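## Task

Carry out the listed moves (source bay -> target bay), which are written against the deck's layout sheet: 43 to 41, then 11 to 12, then 31 to 32, then 42 to 44. At the finish, bays 12, 13, 22 and 33 must each contain a 384-well plate, and bays 23, 32, 41 and 44 must each contain a 96-well plate; any plate of the correct type is acceptable. Every plate or block has to rest level within its bay's corner guides with its cut corner at the back left. The real deck was set up by hand and may not match the layout sheet, so check it with the cameras.

## Robot and tools

Robot: a single six-joint arm with a two-finger parallel gripper, working over a deck of bays in front of it. Bay names are row then column (bay 23 = row 2, column 3). From the arm's side, row 1 is nearest and row 4 farthest; column 1 is left, column 4 right. Column 4 bays have raised floors. Plates begin with their cut corner toward the back left and must finish that way, lying flat within the corner pieces. The layout sheet for scene 1 lists 384-well plates in 11, 13, 22, 33 and 96-well plates in 23, 31, 42, 43, other bays empty, but the deck may differ: only the camera images tell you where plates really are. The end layout is what counts, so a move list may need adjusting.

Frame: the scene frame has its origin on the table surface under the arm base, +z up, +y to the left when facing along +x. The base may be slightly tilted. The reported hand position is approximate, worse when the arm is stretched out.

Tool execute_actions takes "actions", a list with zero or one entry, and optional "pictures" (true/false; pictures come by default). An empty list only reports the state. A wait entry is {"steps": N}, N up to 300 control steps of 1/30 s, counted from the previous result and including your reply time. A motion entry is {"rows": [...], "steps": N}, N at most 15 (default 15), with 1 to 15 rows; one row is used per step and the final row repeats if rows run out. A refused call moves nothing.

Each row has 9 numbers for the one arm, in this order: J1 waist, J2 shoulder, J3 elbow, J4 forearm roll, J5 wrist pitch, J6 wrist roll, then gripper position, gripper force_limit, gripper speed. The six joint values are absolute target angles in radians, in the same convention as the Joint positions line, not offsets. Ranges: waist -3.491 to 3.491, shoulder -3.140 to 3.140, elbow -1.187 to 4.328, forearm roll -3.316 to 3.316, wrist pitch -3.140 to 3.140, wrist roll -3.927 to 3.927. A target more than 0.010 rad outside its range and farther out than the joint's last reading gets the call refused; true ends may differ by up to 0.010 rad, and a joint pushed past its true end stops there with a "joint sent to its limit" note (possibly about an earlier action). The last three numbers are scaled -1 to 1. position: +1 fully open (140 mm), pads touch near -0.8, -1 closes until blocked. force_limit: roughly 14 N at -1, 60 N at 0, 107 N at +1. speed: about 30, 140, 250 mm/s at -1, 0, +1.

Motion limits: targets are rate-limited (2.62 rad/s waist and shoulder, 3.14 elbow, 3.93 wrist joints, 0.5 s ramp-up, all joints synchronised), each target is kept within a lead of the measured angle (0.805 rad waist/shoulder, 0.966 elbow, 1.21 wrist joints), and targets are scaled back if they would shift the gripper more than 70 mm from where it is. So long moves need several calls. The arm keeps moving toward the last row while you think, until it nearly stops or a step is HELD.

Gripper geometry: fingers point along the gripper's +z and close along its y. end_effector_position is the midpoint of the closed pads; fingertips extend about 33 mm past it when closed, 9 mm when fully open. Closing pushes the fingertips roughly 24 mm farther from the arm, so keep clearance above the deck.

Result lines: end_effector_position (m) and end_effector_quat_wxyz; Joint positions (rad) and Joint velocities (rad/s) in column order; position_measured in counts (3 open, 230 pads meeting, nonlinear); object_status 0 moving, 1 blocked while opening, 2 blocked while closing (a grip), 3 reached target or pads met. To grasp, send -1 and confirm status 2. To squeeze harder during a grip, raise force_limit and switch position between -1 and -0.98. "joint command not followed" means the clearance check altered or blocked targets (mounts and posts count as arm). HELD marks steps whose row was partly or fully not sent. MOTOR HOT warns of overheating; an OVER-TEMPERATURE FAULT brakes the arm until cool. Holding loads heats motors.

Tool zoom_image: "camera" (cam_head_left, cam_head_right or cam_wrist) and "region" [x0, y0, x1, y1] in pixels of that camera's latest image, origin top-left, at most 504 by 504. Image sizes: head cameras 672x504 (pinhole with radial distortion), wrist 616x616 (fisheye).

Tool finished_scene: "scene" is the current scene's number; it ends that scene irreversibly, reports success and gives the next task. Replying with no tool call ends everything.

Avoid: exceeding load limits (140 N m for waist, shoulder, elbow; 35.2 for the three wrist joints, including held weight) or 150 N external force, either of which halts the arm for 10 s and drops the rest of the call; dropping, slamming or shoving plates; pushing anything off the table. Parts may get brief tugs or nudges. Release each plate and move the arm away before finishing, since anything only the gripper holds in place does not count.

Each tool is called after ">>>" as name(argument=value, ...), one argument or row to a line, values as JSON.

## Session

>>> execute_actions(
  actions=[],
)

Scene clock: 0.00 s of 15600.00 s.
end_effector_position=(+0.5144, -0.1477, +0.4212) position_measured=3 object_status=3 end_effector_quat_wxyz=(-0.222, +0.973, -0.039, -0.042)
Joint positions: [ 0.266  0.131  0.217 -0.001 -1.654  1.31 ]
Joint velocities: [ 0.    -0.001  0.    -0.    -0.001  0.   ]

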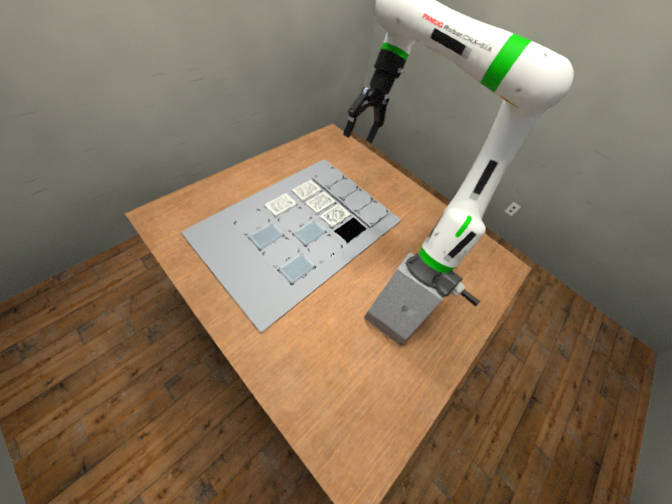

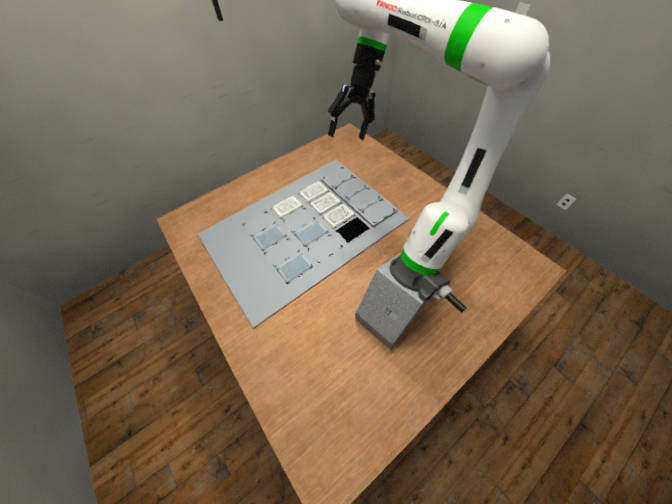

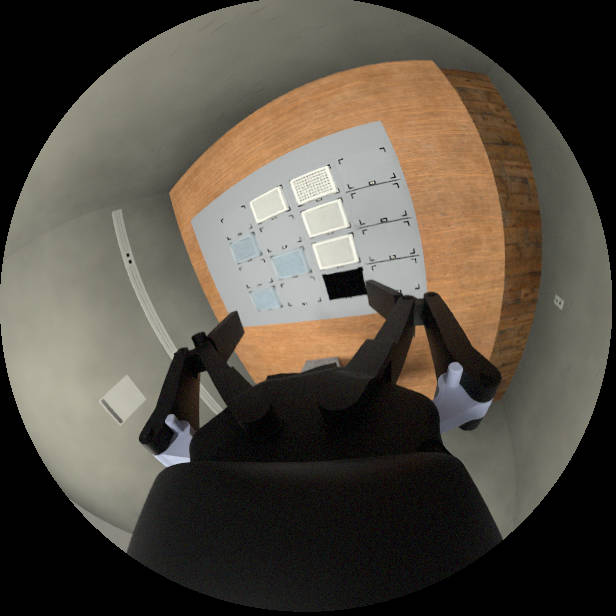

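>>> zoom_image(
  camera="cam_wrist",
  region=[190, 110, 440, 330],
)

>>> zoom_image(
  camera="cam_head_left",
  region=[170, 150, 410, 340],
)

Region (190, 110, 440, 330) of cam_wrist's 616x616 image, scaled by 2.016, with more detail than that image has; it fills the top 444 rows of this view, and the rest is white.

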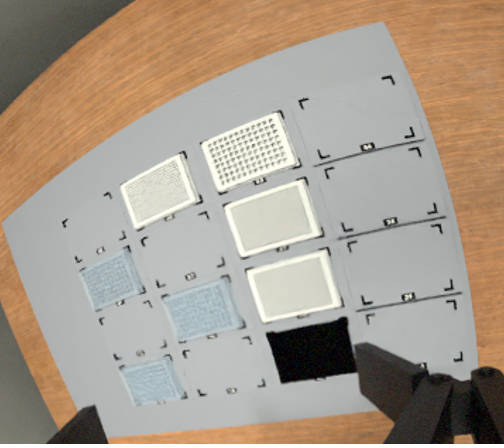

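Region (170, 150, 410, 340) of cam_head_left's 672x504 image, scaled by 2.100, with more detail than that image has; it fills the top 399 rows of this view, and the rest is white.

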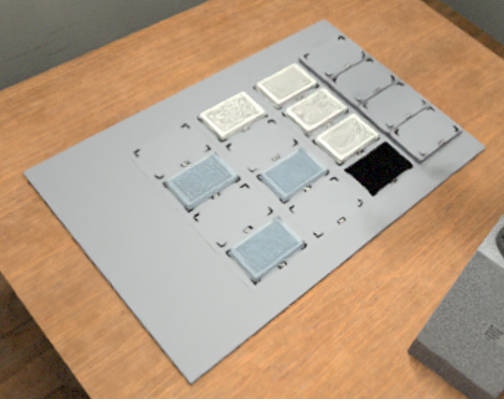

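>>> execute_actions(
  actions=[
    {"rows":[[0.777,0.362,-0.186,0.401,-1.296,1.31,1,0,0]]},
  ],
  pictures=false,
)

>>> execute_actions(
  actions=[
    {"steps":45},
  ],
)

Scene clock: 51.77 s of 15600.00 s.
end_effector_position=(+0.5261, -0.0030, +0.3280) position_measured=3 object_status=3 end_effector_quat_wxyz=(-0.069, +0.982, +0.176, -0.029)
Joint positions: [ 0.617  0.29  -0.06   0.275 -1.408  1.31 ]
Joint velocities: [ 0.911  0.413 -0.717  0.711  0.635  0.002]
Steps of this call (steps 1 to 90: nothing new was sent; then 48.27 s passed at rest; steps 91 to 105: all 15 steps of this action). Readings (joint positions | what the end effector reports):
91: [0.266 0.131 0.217 -0.000 -1.654 1.310] | position_measured=3 object_status=3
92: [0.270 0.132 0.214 0.003 -1.651 1.310] | position_measured=3 object_status=3
94: [0.295 0.144 0.194 0.023 -1.633 1.310] | position_measured=3 object_status=3
98: [0.404 0.194 0.108 0.108 -1.557 1.310] | position_measured=3 object_status=3
105: the state above

Scene clock: 53.27 s of 15600.00 s.
end_effector_position=(+0.5182, +0.0646, +0.2966) position_measured=3 object_status=3 end_effector_quat_wxyz=(-0.000, +0.956, +0.293, -0.002)
Joint positions: [ 0.777  0.362 -0.186  0.401 -1.296  1.31 ]
Joint velocities: [ 0.001  0.     0.     0.     0.001 -0.001]
Steps of this call (steps 1 to 30: the robot went on to your last target; steps 31 to 45: nothing new was sent). Readings (joint positions | what the end effector reports):
1: [0.648 0.304 -0.084 0.300 -1.386 1.310] | position_measured=3 object_status=3
2: [0.679 0.318 -0.109 0.324 -1.365 1.310] | position_measured=3 object_status=3
4: [0.733 0.342 -0.151 0.366 -1.327 1.310] | position_measured=3 object_status=3
8: [0.777 0.362 -0.186 0.401 -1.296 1.310] | position_measured=3 object_status=3
45: the state above
The arm was judged still, so your last target was given up. Only a new action makes it travel on or press farther. Fingers that are still opening or closing keep moving.

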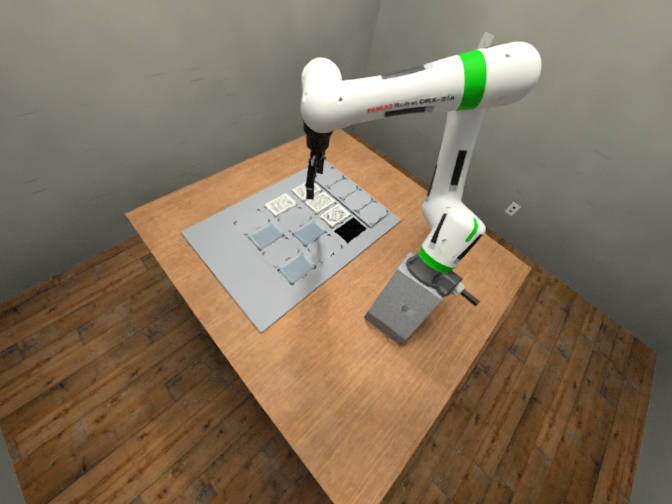

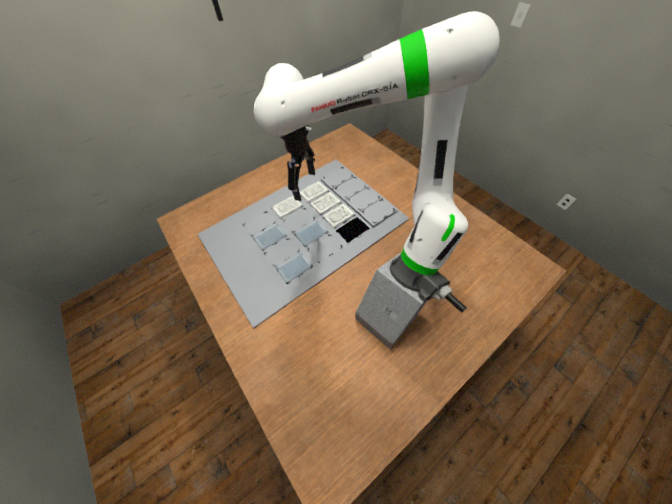

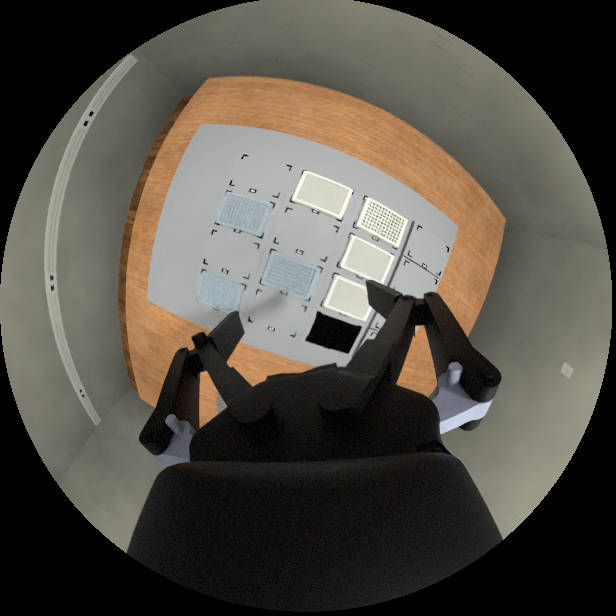

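>>> zoom_image(
  camera="cam_wrist",
  region=[180, 140, 420, 360],
)

Region (180, 140, 420, 360) of cam_wrist's 616x616 image, scaled by 2.100, with more detail than that image has; it fills the top 462 rows of this view, and the rest is white.

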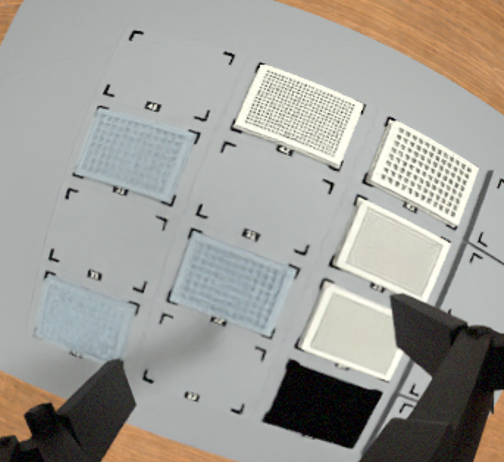

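>>> execute_actions(
  actions=[
    {"rows":[[0.777,0.362,-0.186,0.401,-1.296,2.287,1,0,0]]},
  ],
  pictures=false,
)

>>> execute_actions(
  actions=[
    {"steps":30},
  ],
)

>>> zoom_image(
  camera="cam_wrist",
  region=[130, 60, 480, 380],
)

Scene clock: 82.40 s of 15600.00 s.
end_effector_position=(+0.5182, +0.0646, +0.2966) position_measured=3 object_status=3 end_effector_quat_wxyz=(-0.001, +0.779, +0.627, -0.002)
Joint positions: [ 0.777  0.362 -0.186  0.401 -1.296  2.071]
Joint velocities: [-0.001 -0.001  0.    -0.    -0.001  1.795]
Steps of this call (steps 1 to 90: nothing new was sent; then 25.63 s passed at rest; steps 91 to 105: all 15 steps of this action). Readings (joint positions | what the end effector reports):
91: [0.777 0.362 -0.186 0.401 -1.296 1.311] | position_measured=3 object_status=3
92: [0.777 0.362 -0.186 0.401 -1.296 1.317] | position_measured=3 object_status=3
94: [0.777 0.362 -0.186 0.401 -1.296 1.355] | position_measured=3 object_status=3
98: [0.777 0.362 -0.186 0.401 -1.296 1.534] | position_measured=3 object_status=3
105: the state above

Scene clock: 83.40 s of 15600.00 s.
end_effector_position=(+0.5182, +0.0646, +0.2966) position_measured=3 object_status=3 end_effector_quat_wxyz=(-0.001, +0.707, +0.708, -0.001)
Joint positions: [ 0.777  0.362 -0.186  0.401 -1.296  2.287]
Joint velocities: [ 0.001  0.001  0.    -0.    -0.     0.   ]
Steps of this call (steps 1 to 30: the robot went on to your last target). Readings (joint positions | what the end effector reports):
1: [0.777 0.362 -0.186 0.401 -1.296 2.128] | position_measured=3 object_status=3
2: [0.777 0.362 -0.186 0.401 -1.296 2.176] | position_measured=3 object_status=3
4: [0.777 0.362 -0.186 0.401 -1.296 2.246] | position_measured=3 object_status=3
8: [0.777 0.362 -0.186 0.401 -1.296 2.287] | position_measured=3 object_status=3
30: the state above
The arm was judged still, so your last target was given up. Only a new action makes it travel on or press farther. Fingers that are still opening or closing keep moving.

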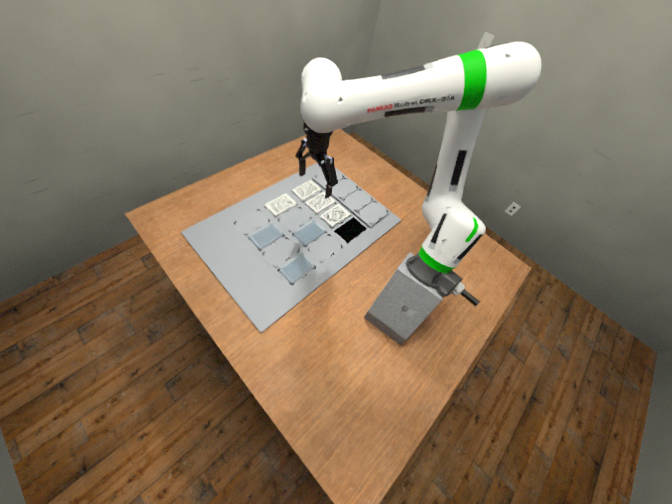

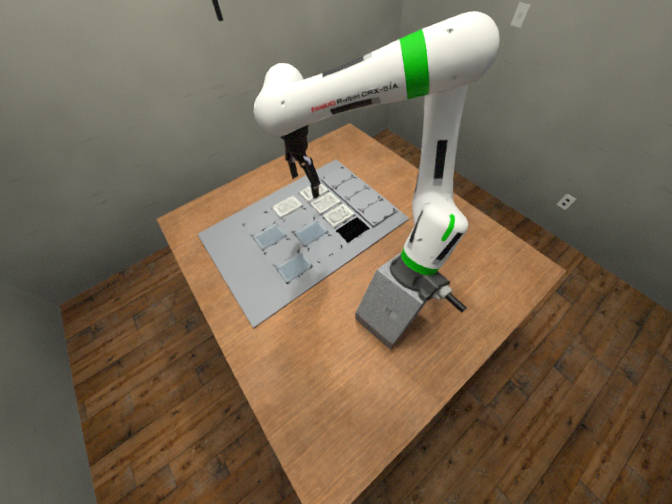

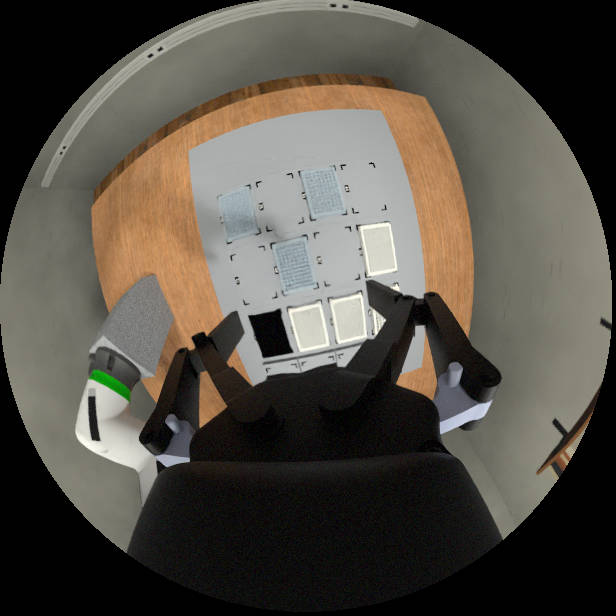

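Region (130, 60, 480, 380) of cam_wrist's 616x616 image, scaled by 1.440, with more detail than that image has; it fills the top 461 rows of this view, and the rest is white.

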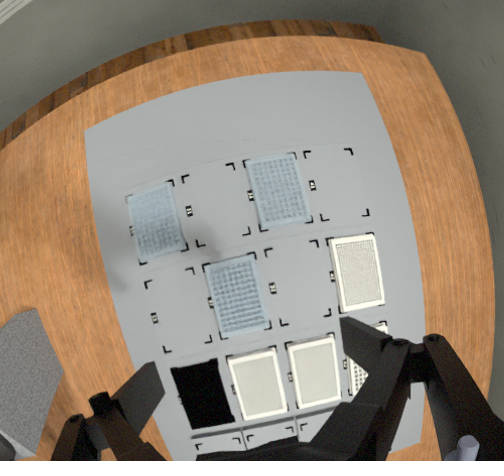

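>>> execute_actions(
  actions=[
    {"rows":[[0.653,0.585,-0.422,0.564,-0.849,2.137,1,0,0]]},
  ],
  pictures=false,
)

>>> execute_actions(
  actions=[
    {"steps":25},
  ],
)

Scene clock: 121.10 s of 15600.00 s.
end_effector_position=(+0.5089, +0.0843, +0.1071) position_measured=3 object_status=3 end_effector_quat_wxyz=(+0.001, +0.707, +0.707, -0.003)
Joint positions: [ 0.658  0.576 -0.412  0.557 -0.869  2.144]
Joint velocities: [-0.148  0.261 -0.277  0.194  0.523 -0.176]
Steps of this call (steps 1 to 90: nothing new was sent; then 34.20 s passed at rest; steps 91 to 105: all 15 steps of this action). Readings (joint positions | what the end effector reports):
91: [0.777 0.362 -0.186 0.401 -1.295 2.287] | position_measured=3 object_status=3
92: [0.776 0.365 -0.189 0.403 -1.289 2.285] | position_measured=3 object_status=3
94: [0.765 0.384 -0.209 0.417 -1.251 2.272] | position_measured=3 object_status=3
98: [0.725 0.457 -0.286 0.470 -1.107 2.224] | position_measured=3 object_status=3
105: the state above

Scene clock: 121.93 s of 15600.00 s.
end_effector_position=(+0.5066, +0.0854, +0.0991) position_measured=3 object_status=3 end_effector_quat_wxyz=(-0.001, +0.706, +0.708, -0.002)
Joint positions: [ 0.653  0.585 -0.422  0.564 -0.849  2.137]
Joint velocities: [ 0.    -0.001  0.001 -0.     0.     0.   ]
Steps of this call (steps 1 to 25: the robot went on to your last target). Readings (joint positions | what the end effector reports):
1: [0.655 0.582 -0.419 0.562 -0.855 2.139] | position_measured=3 object_status=3
2: [0.653 0.585 -0.422 0.564 -0.850 2.137] | position_measured=3 object_status=3
4: [0.653 0.585 -0.422 0.564 -0.849 2.137] | position_measured=3 object_status=3
8: [0.653 0.585 -0.422 0.564 -0.849 2.137] | position_measured=3 object_status=3
25: the state above

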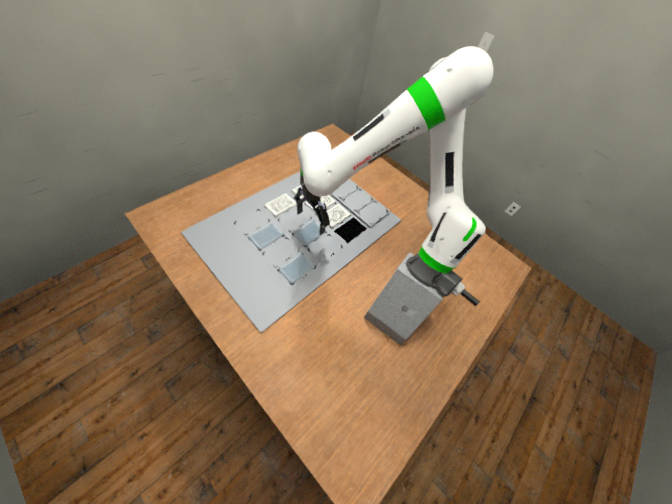

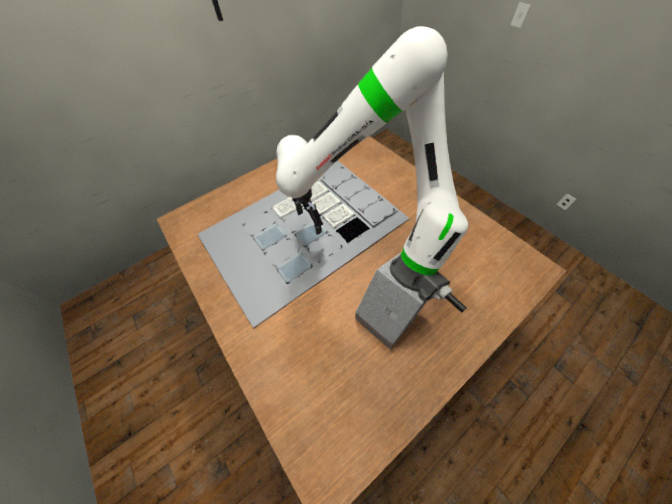

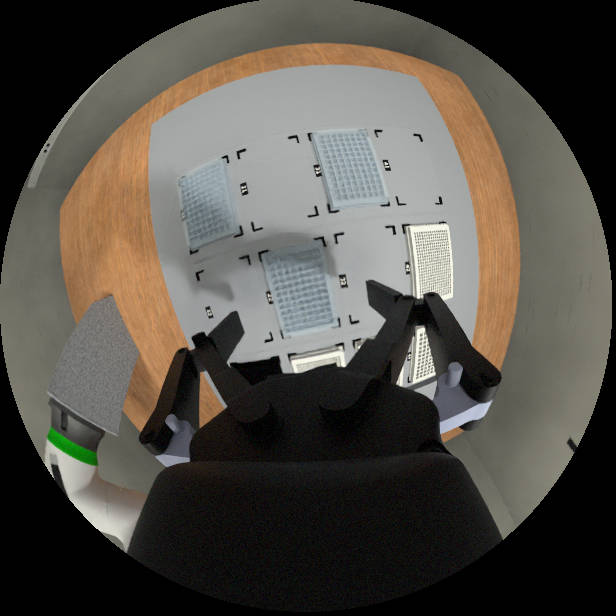

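>>> execute_actions(
  actions=[
    {"rows":[[0.594,0.672,-0.457,0.661,-0.733,2.070,0.5,0,0]]},
  ],
  pictures=false,
)

>>> execute_actions(
  actions=[
    {"steps":15},
  ],
)

>>> zoom_image(
  camera="cam_head_left",
  region=[250, 170, 380, 270],
)

Scene clock: 151.33 s of 15600.00 s.
end_effector_position=(+0.5059, +0.0846, +0.0439) position_measured=66 object_status=0 end_effector_quat_wxyz=(-0.001, +0.707, +0.707, -0.002)
Joint positions: [ 0.594  0.672 -0.457  0.661 -0.733  2.07 ]
Joint velocities: [ 0.     0.001  0.     0.     0.001 -0.001]
Steps of this call (steps 1 to 15: the robot went on to your last target; steps 16 to 90: nothing new was sent; then 25.90 s passed at rest; steps 91 to 105: all 15 steps of this action). Readings (joint positions | what the end effector reports):
91: [0.653 0.585 -0.422 0.564 -0.848 2.137] | position_measured=3 object_status=0
92: [0.650 0.589 -0.424 0.568 -0.843 2.133] | position_measured=8 object_status=0
94: [0.633 0.615 -0.434 0.597 -0.809 2.114] | position_measured=23 object_status=0
98: [0.595 0.671 -0.457 0.659 -0.735 2.071] | position_measured=53 object_status=0
105: the state above

Scene clock: 151.83 s of 15600.00 s.
end_effector_position=(+0.5059, +0.0846, +0.0439) position_measured=66 object_status=3 end_effector_quat_wxyz=(-0.001, +0.707, +0.707, -0.002)
Joint positions: [ 0.594  0.672 -0.457  0.661 -0.733  2.07 ]
Joint velocities: [-0.     0.001 -0.    -0.    -0.     0.001]
Steps of this call (steps 1 to 15: the robot went on to your last target). Readings (joint positions | what the end effector reports):
1: [0.594 0.672 -0.457 0.661 -0.733 2.070] | position_measured=66 object_status=3
2: [0.594 0.672 -0.457 0.661 -0.733 2.070] | position_measured=66 object_status=3
4: [0.594 0.672 -0.457 0.661 -0.733 2.070] | position_measured=66 object_status=3
8: [0.594 0.672 -0.457 0.661 -0.733 2.070] | position_measured=66 object_status=3
15: the state above
The arm was judged still, so your last target was given up. Only a new action makes it travel on or press farther. Fingers that are still opening or closing keep moving.

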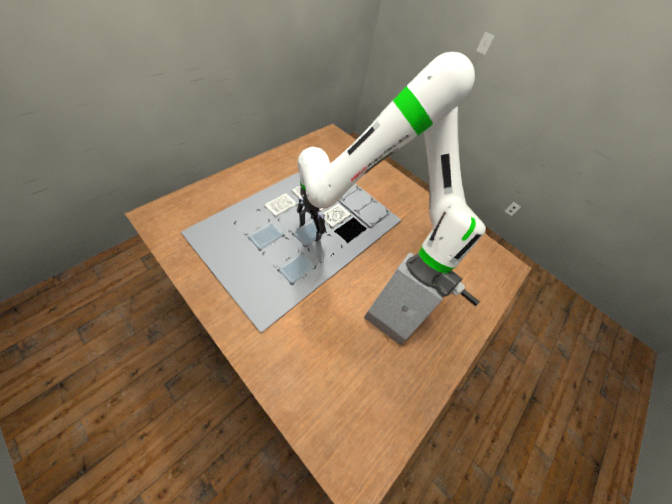

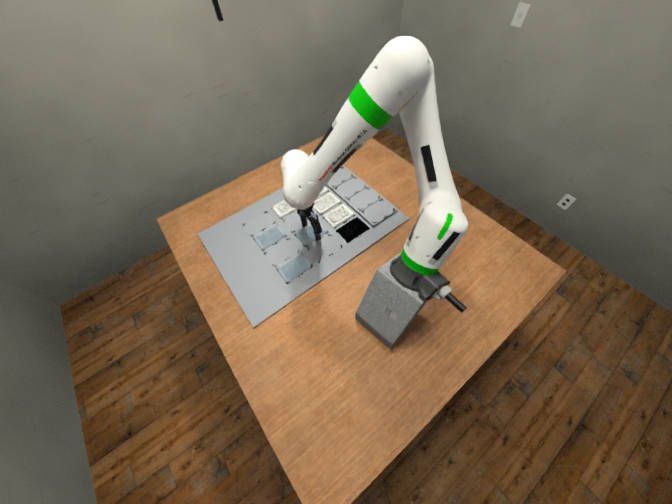

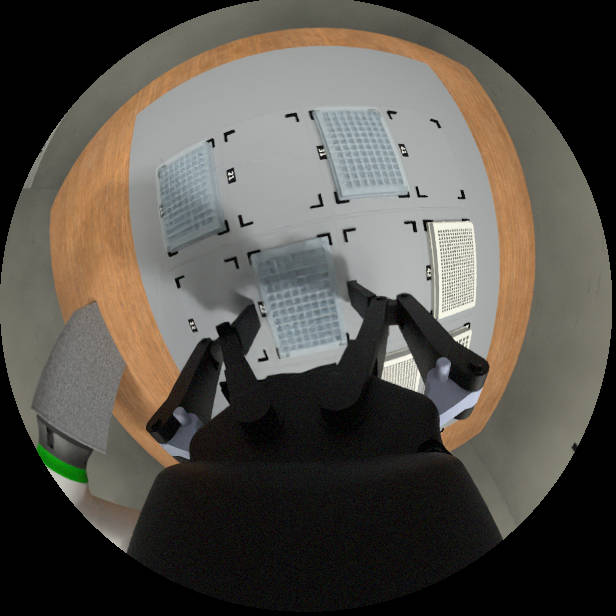

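Region (250, 170, 380, 270) of cam_head_left's 672x504 image, scaled by 3.877, with more detail than that image has; it fills the top 388 rows of this view, and the rest is white.

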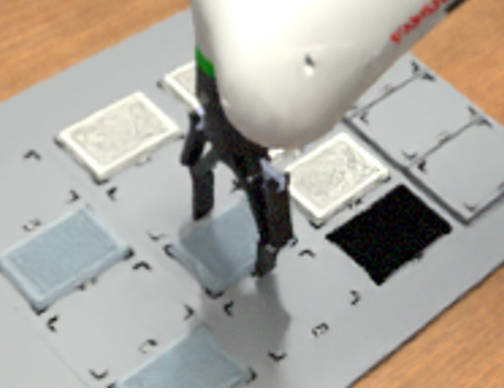

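>>> zoom_image(
  camera="cam_wrist",
  region=[200, 210, 400, 380],
)

Region (200, 210, 400, 380) of cam_wrist's 616x616 image, scaled by 2.520, with more detail than that image has; it fills the top 428 rows of this view, and the rest is white.

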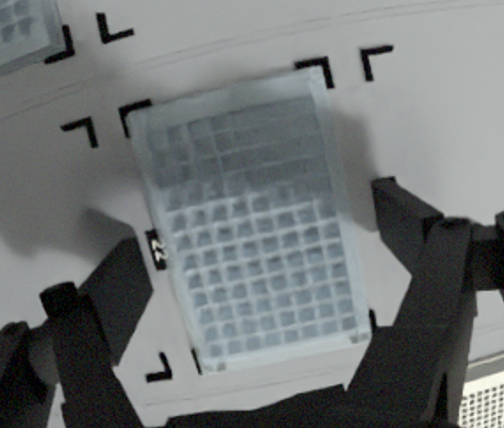

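>>> execute_actions(
  actions=[
    {"rows":[[0.5985,0.6975,-0.459,0.678,-0.712,2.043,0.5,0,0]]},
  ],
)

>>> zoom_image(
  camera="cam_wrist",
  region=[200, 210, 400, 380],
)

>>> zoom_image(
  camera="cam_head_left",
  region=[280, 200, 350, 260],
)

Scene clock: 182.27 s of 15600.00 s.
end_effector_position=(+0.5046, +0.0903, +0.0372) position_measured=66 object_status=3 end_effector_quat_wxyz=(-0.000, +0.707, +0.707, -0.003)
Joint positions: [ 0.598  0.69  -0.458  0.675 -0.721  2.049]
Joint velocities: [-0.001 -0.     0.001  0.     0.002 -0.   ]
FORCE FAULT: contact force on the arm reached its limit, and the arm stopped for 10 seconds. The contact can be on any part of the arm, not only on its tool. The arm's remaining commands of this call were not run. The arm holds still and accepts commands again. Move the arm away from the contact; if what it grips holds it there, let go first. Pushing or pulling that hard again can fault the arm again.
The stop began at step 95 of this call (marked STOPPED below). From that step on the arm followed nothing that you had sent. 11 steps, steps kept back included, did not run and will not run. Nothing is kept back now, and the robot has no last target.
Steps of this call (steps 1 to 90: nothing new was sent; then 17.27 s passed at rest; steps 91 to 94: the first 4 steps of this action; steps 95 to 395: the stop). Readings (joint positions | what the end effector reports):
91: [0.594 0.672 -0.457 0.661 -0.733 2.070] | position_measured=66 object_status=3
92: [0.595 0.676 -0.457 0.664 -0.729 2.065] | position_measured=66 object_status=3
94: [0.598 0.692 -0.458 0.675 -0.718 2.049] | position_measured=66 object_status=3
95: [0.598 0.691 -0.458 0.675 -0.720 2.049] | position_measured=66 object_status=3 STOPPED
98: [0.598 0.690 -0.458 0.675 -0.721 2.049] | position_measured=66 object_status=3
395: the state above

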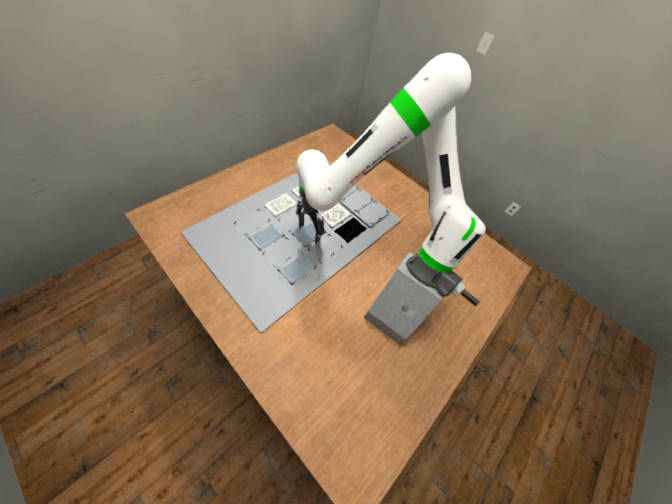

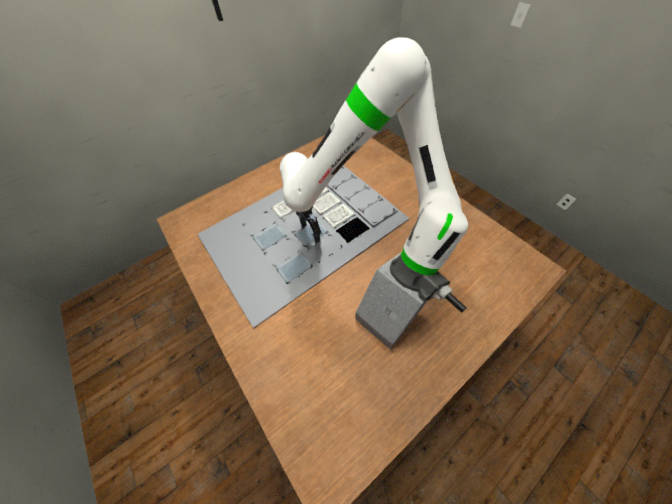

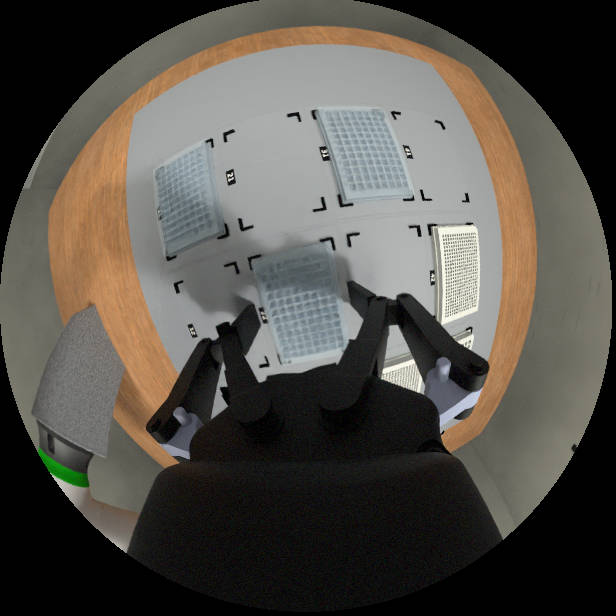

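Region (200, 210, 400, 380) of cam_wrist's 616x616 image, scaled by 2.520, with more detail than that image has; it fills the top 428 rows of this view, and the rest is white.

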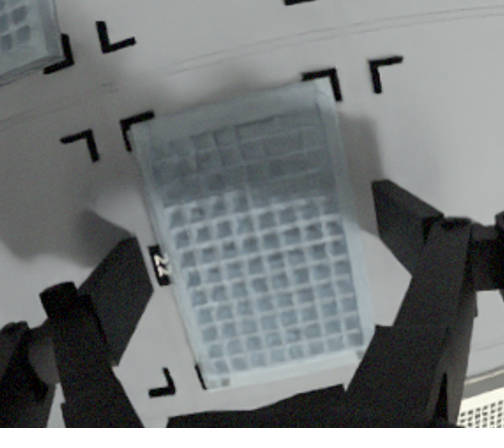

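Region (280, 200, 350, 260) of cam_head_left's 672x504 image, scaled by 7.200, with more detail than that image has; it fills the top 432 rows of this view, and the rest is white.

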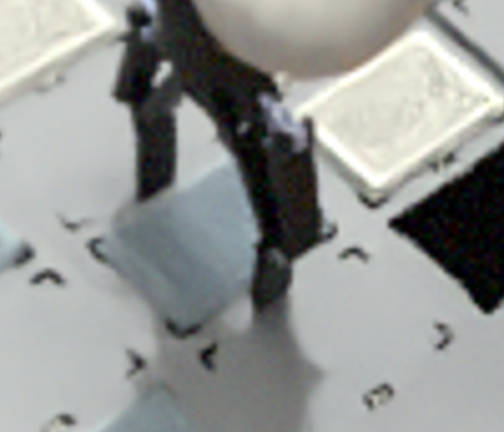

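>>> execute_actions(
  actions=[
    {"rows":[[0.6105,0.6795,-0.4535,0.656,-0.736,2.057,0.5,0,0]],"steps":10},
  ],
  pictures=false,
)

>>> execute_actions(
  actions=[
    {"rows":[[0.6105,0.6795,-0.4535,0.656,-0.736,2.057,-1,0,-0.5]]},
  ],
)

>>> zoom_image(
  camera="cam_wrist",
  region=[200, 210, 400, 380],
)

Scene clock: 189.57 s of 15600.00 s.
end_effector_position=(+0.5037, +0.0925, +0.0447) position_measured=66 object_status=3 end_effector_quat_wxyz=(-0.001, +0.707, +0.707, -0.003)
Joint positions: [ 0.61   0.679 -0.453  0.656 -0.736  2.057]
Joint velocities: [ 0.001  0.001  0.001 -0.    -0.    -0.   ]
Steps of this call (steps 1 to 90: nothing new was sent; then 3.97 s passed at rest; steps 91 to 100: all 10 steps of this action). Readings (joint positions | what the end effector reports):
91: [0.598 0.690 -0.458 0.675 -0.721 2.049] | position_measured=66 object_status=3
92: [0.602 0.687 -0.457 0.669 -0.726 2.051] | position_measured=66 object_status=3
94: [0.610 0.680 -0.453 0.657 -0.735 2.057] | position_measured=66 object_status=3
98: [0.610 0.679 -0.453 0.656 -0.736 2.057] | position_measured=66 object_status=3
100: the state above

Scene clock: 190.07 s of 15600.00 s.
end_effector_position=(+0.5038, +0.0926, +0.0449) position_measured=109 object_status=0 end_effector_quat_wxyz=(-0.001, +0.707, +0.707, -0.003)
Joint positions: [ 0.611  0.679 -0.453  0.656 -0.736  2.057]
Joint velocities: [-0.     0.001 -0.     0.     0.001  0.001]
Steps of this call (steps 1 to 15: all 15 steps of this action). Readings (joint positions | what the end effector reports):
1: [0.610 0.679 -0.453 0.656 -0.736 2.057] | position_measured=66 object_status=0
2: [0.610 0.679 -0.453 0.656 -0.736 2.057] | position_measured=69 object_status=0
4: [0.610 0.679 -0.453 0.656 -0.736 2.057] | position_measured=78 object_status=0
8: [0.610 0.679 -0.453 0.656 -0.736 2.057] | position_measured=97 object_status=0
15: the state above

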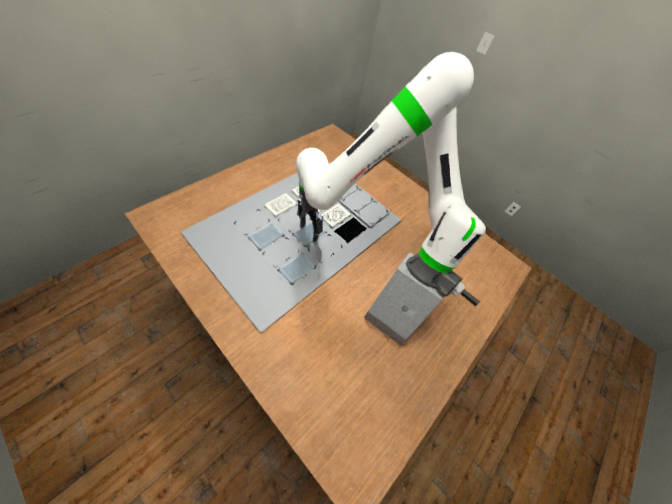

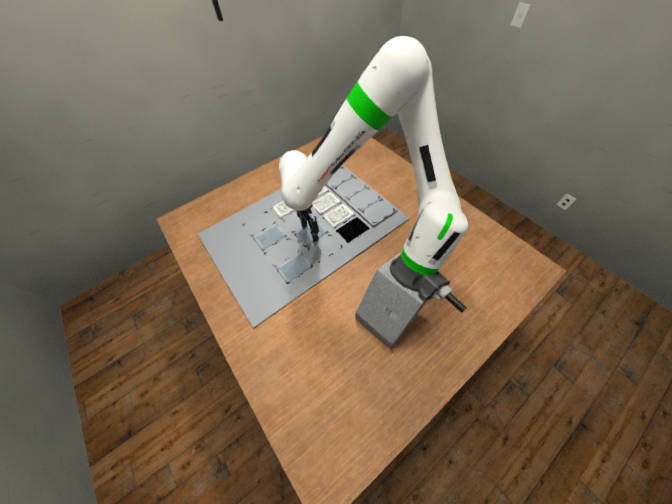

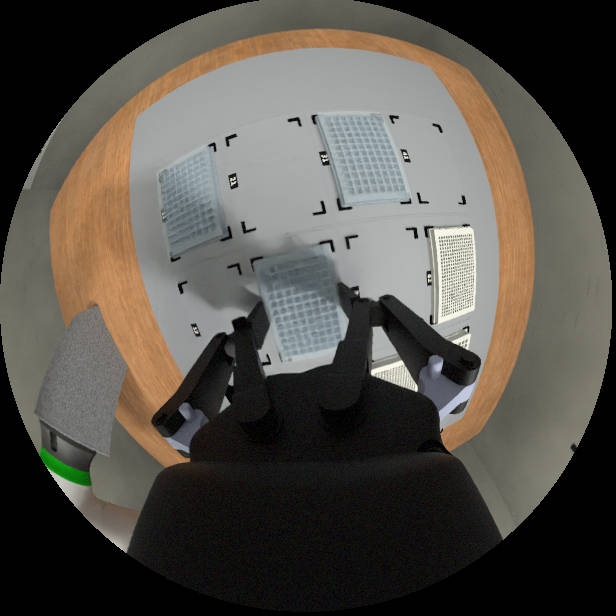

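Region (200, 210, 400, 380) of cam_wrist's 616x616 image, scaled by 2.520, with more detail than that image has; it fills the top 428 rows of this view, and the rest is white.

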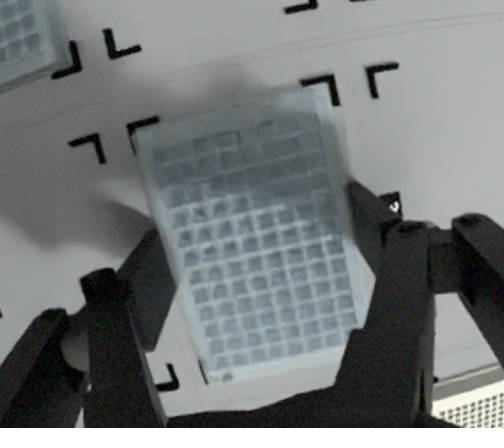

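>>> execute_actions(
  actions=[
    {"rows":[[0.649,0.6235,-0.4325,0.593,-0.811,2.101,-1,0,-0.5]],"steps":10},
  ],
  pictures=false,
)

>>> execute_actions(
  actions=[
    {"rows":[[0.5402,0.8213,-0.093,0.569,-0.891,2.269,-1,0,-0.5]]},
  ],
  pictures=false,
)

>>> execute_actions(
  actions=[
    {"steps":10},
  ],
)

>>> zoom_image(
  camera="cam_wrist",
  region=[200, 210, 400, 380],
)

Scene clock: 221.80 s of 15600.00 s.
end_effector_position=(+0.5039, +0.0924, +0.0797) position_measured=110 object_status=2 end_effector_quat_wxyz=(+0.000, +0.706, +0.708, -0.004)
Joint positions: [ 0.649  0.624 -0.433  0.593 -0.811  2.101]
Joint velocities: [-0.001  0.001 -0.001 -0.    -0.001  0.001]
Steps of this call (steps 1 to 15: the robot went on to your last target; steps 16 to 90: nothing new was sent; then 28.40 s passed at rest; steps 91 to 100: all 10 steps of this action). Readings (joint positions | what the end effector reports):
91: [0.611 0.679 -0.453 0.656 -0.736 2.057] | position_measured=109 object_status=2
92: [0.613 0.676 -0.452 0.651 -0.741 2.061] | position_measured=109 object_status=2
94: [0.630 0.651 -0.444 0.622 -0.776 2.080] | position_measured=110 object_status=2
98: [0.649 0.624 -0.433 0.593 -0.811 2.101] | position_measured=110 object_status=2
100: the state above

Scene clock: 222.30 s of 15600.00 s.
end_effector_position=(+0.6142, +0.0922, +0.0565) position_measured=110 object_status=2 end_effector_quat_wxyz=(-0.001, +0.708, +0.706, -0.001)
Joint positions: [ 0.54   0.821 -0.094  0.569 -0.891  2.269]
Joint velocities: [-0.008  0.017  0.027 -0.006 -0.01   0.015]
Steps of this call (steps 1 to 15: all 15 steps of this action). Readings (joint positions | what the end effector reports):
1: [0.649 0.624 -0.432 0.593 -0.811 2.101] | position_measured=110 object_status=2
2: [0.648 0.626 -0.427 0.593 -0.812 2.104] | position_measured=110 object_status=2
4: [0.638 0.644 -0.397 0.590 -0.819 2.119] | position_measured=110 object_status=2
8: [0.593 0.726 -0.257 0.581 -0.852 2.188] | position_measured=110 object_status=2
15: the state above

Scene clock: 222.63 s of 15600.00 s.
end_effector_position=(+0.6144, +0.0923, +0.0565) position_measured=110 object_status=2 end_effector_quat_wxyz=(-0.001, +0.708, +0.706, -0.001)
Joint positions: [ 0.54   0.821 -0.093  0.569 -0.891  2.269]
Joint velocities: [-0.001 -0.001  0.     0.    -0.002  0.   ]
Steps of this call (steps 1 to 10: the robot went on to your last target). Readings (joint positions | what the end effector reports):
1: [0.540 0.821 -0.093 0.569 -0.891 2.269] | position_measured=110 object_status=2
2: [0.540 0.821 -0.093 0.569 -0.891 2.269] | position_measured=110 object_status=2
4: [0.540 0.821 -0.093 0.569 -0.891 2.269] | position_measured=110 object_status=2
8: [0.540 0.821 -0.093 0.569 -0.891 2.269] | position_measured=110 object_status=2
10: the state above

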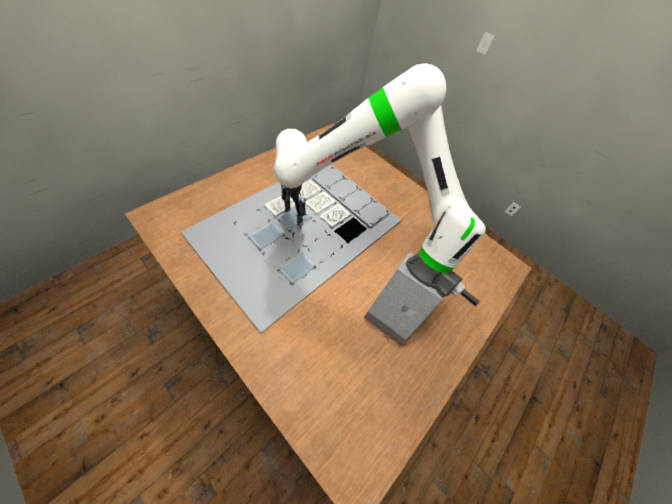

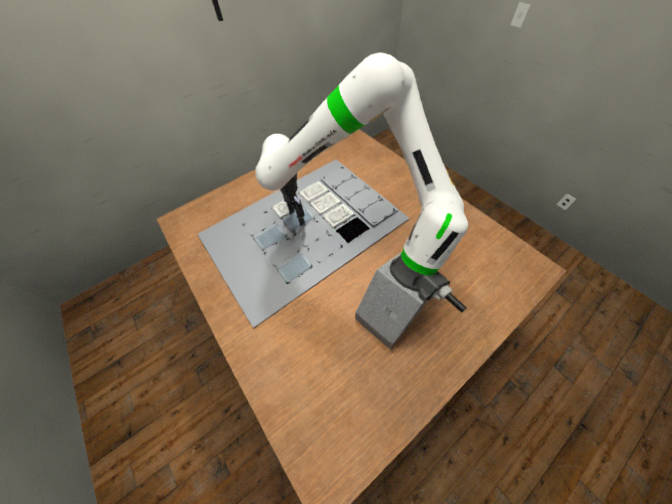

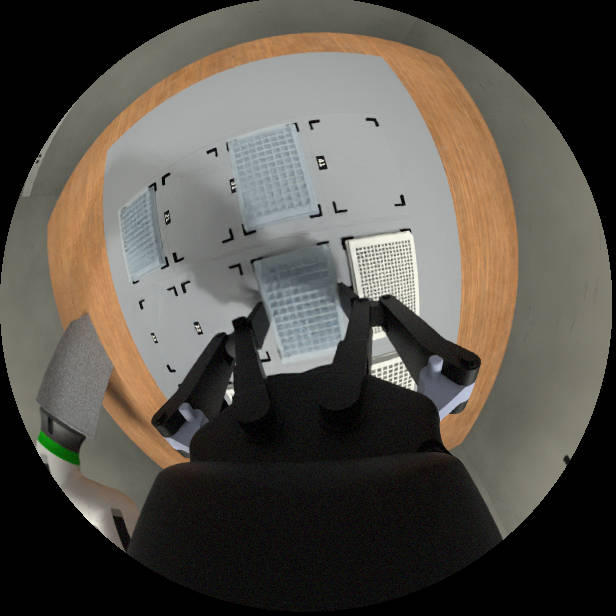

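Region (200, 210, 400, 380) of cam_wrist's 616x616 image, scaled by 2.520, with more detail than that image has; it fills the top 428 rows of this view, and the rest is white.

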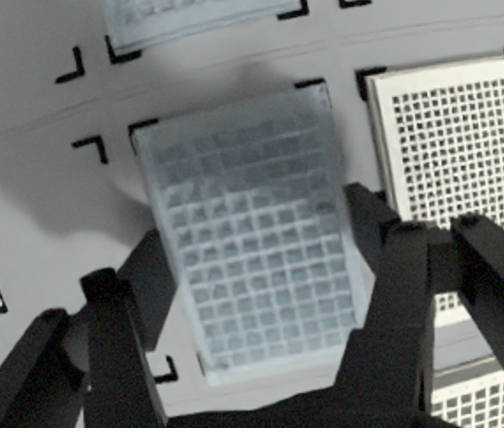

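>>> execute_actions(
  actions=[
    {"rows":[[0.5406,0.8166,-0.1024,0.5714,-0.8873,2.265,-1,0,-0.5],[0.5406,0.8166,-0.1024,0.5714,-0.8873,2.265,-1,0,-0.5],[0.5406,0.8166,-0.1024,0.5714,-0.8873,2.265,-1,0,-0.5],[0.5406,0.8166,-0.1024,0.5714,-0.8873,2.265,-1,0,-0.5],[0.5385,0.8202,-0.1035,0.5743,-0.8827,2.2635,-1,0,-0.5],[0.5385,0.8202,-0.1035,0.5743,-0.8827,2.2635,-1,0,-0.5],[0.5364,0.8237,-0.1045,0.5772,-0.8781,2.262,-1,0,-0.5],[0.5364,0.8237,-0.1045,0.5772,-0.8781,2.262,-1,0,-0.5],[0.5343,0.8273,-0.1056,0.5801,-0.8735,2.2605,-1,0,-0.5],[0.5343,0.8273,-0.1056,0.5801,-0.8735,2.2605,-1,0,-0.5],[0.5323,0.8308,-0.1066,0.583,-0.869,2.259,-1,0,-0.5]]},
  ],
)

>>> zoom_image(
  camera="cam_wrist",
  region=[200, 210, 400, 380],
)

Scene clock: 240.70 s of 15600.00 s.
end_effector_position=(+0.6121, +0.0916, +0.0462) position_measured=110 object_status=2 end_effector_quat_wxyz=(-0.001, +0.707, +0.707, -0.001)
Joint positions: [ 0.532  0.831 -0.106  0.583 -0.869  2.259]
Joint velocities: [-0.002 -0.001 -0.001  0.     0.    -0.   ]
Steps of this call (steps 1 to 15: the robot went on to your last target; steps 16 to 90: nothing new was sent; then 14.57 s passed at rest; steps 91 to 105: all 15 steps of this action). Readings (joint positions | what the end effector reports):
91: [0.540 0.821 -0.093 0.569 -0.891 2.269] | position_measured=110 object_status=2
92: [0.540 0.819 -0.097 0.570 -0.889 2.267] | position_measured=110 object_status=2
94: [0.540 0.817 -0.102 0.571 -0.887 2.265] | position_measured=110 object_status=2
98: [0.537 0.822 -0.104 0.576 -0.879 2.262] | position_measured=110 object_status=2
105: the state above

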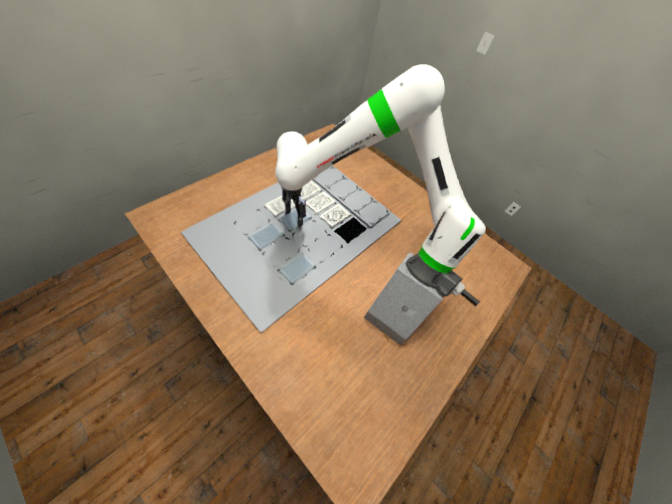

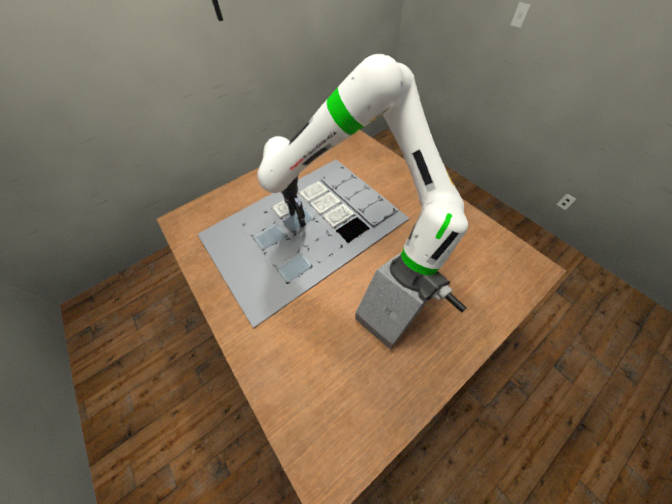

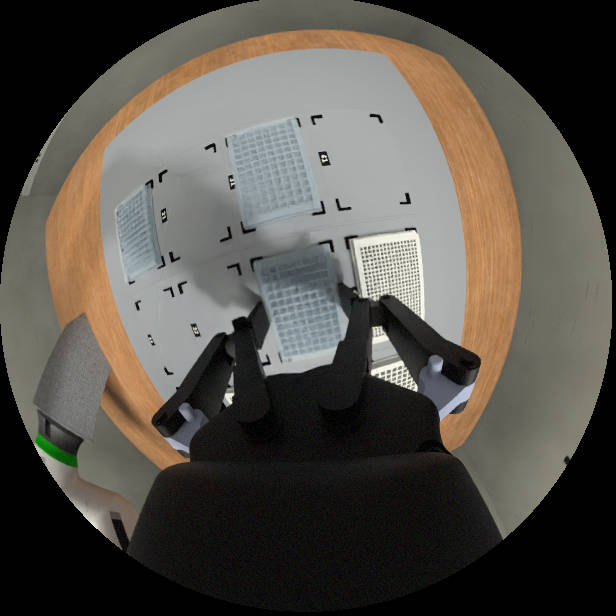

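Region (200, 210, 400, 380) of cam_wrist's 616x616 image, scaled by 2.520, with more detail than that image has; it fills the top 428 rows of this view, and the rest is white.

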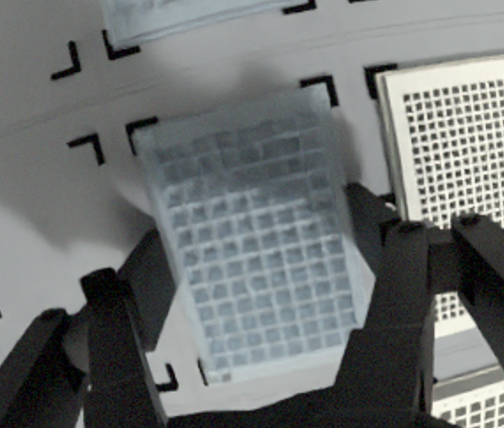

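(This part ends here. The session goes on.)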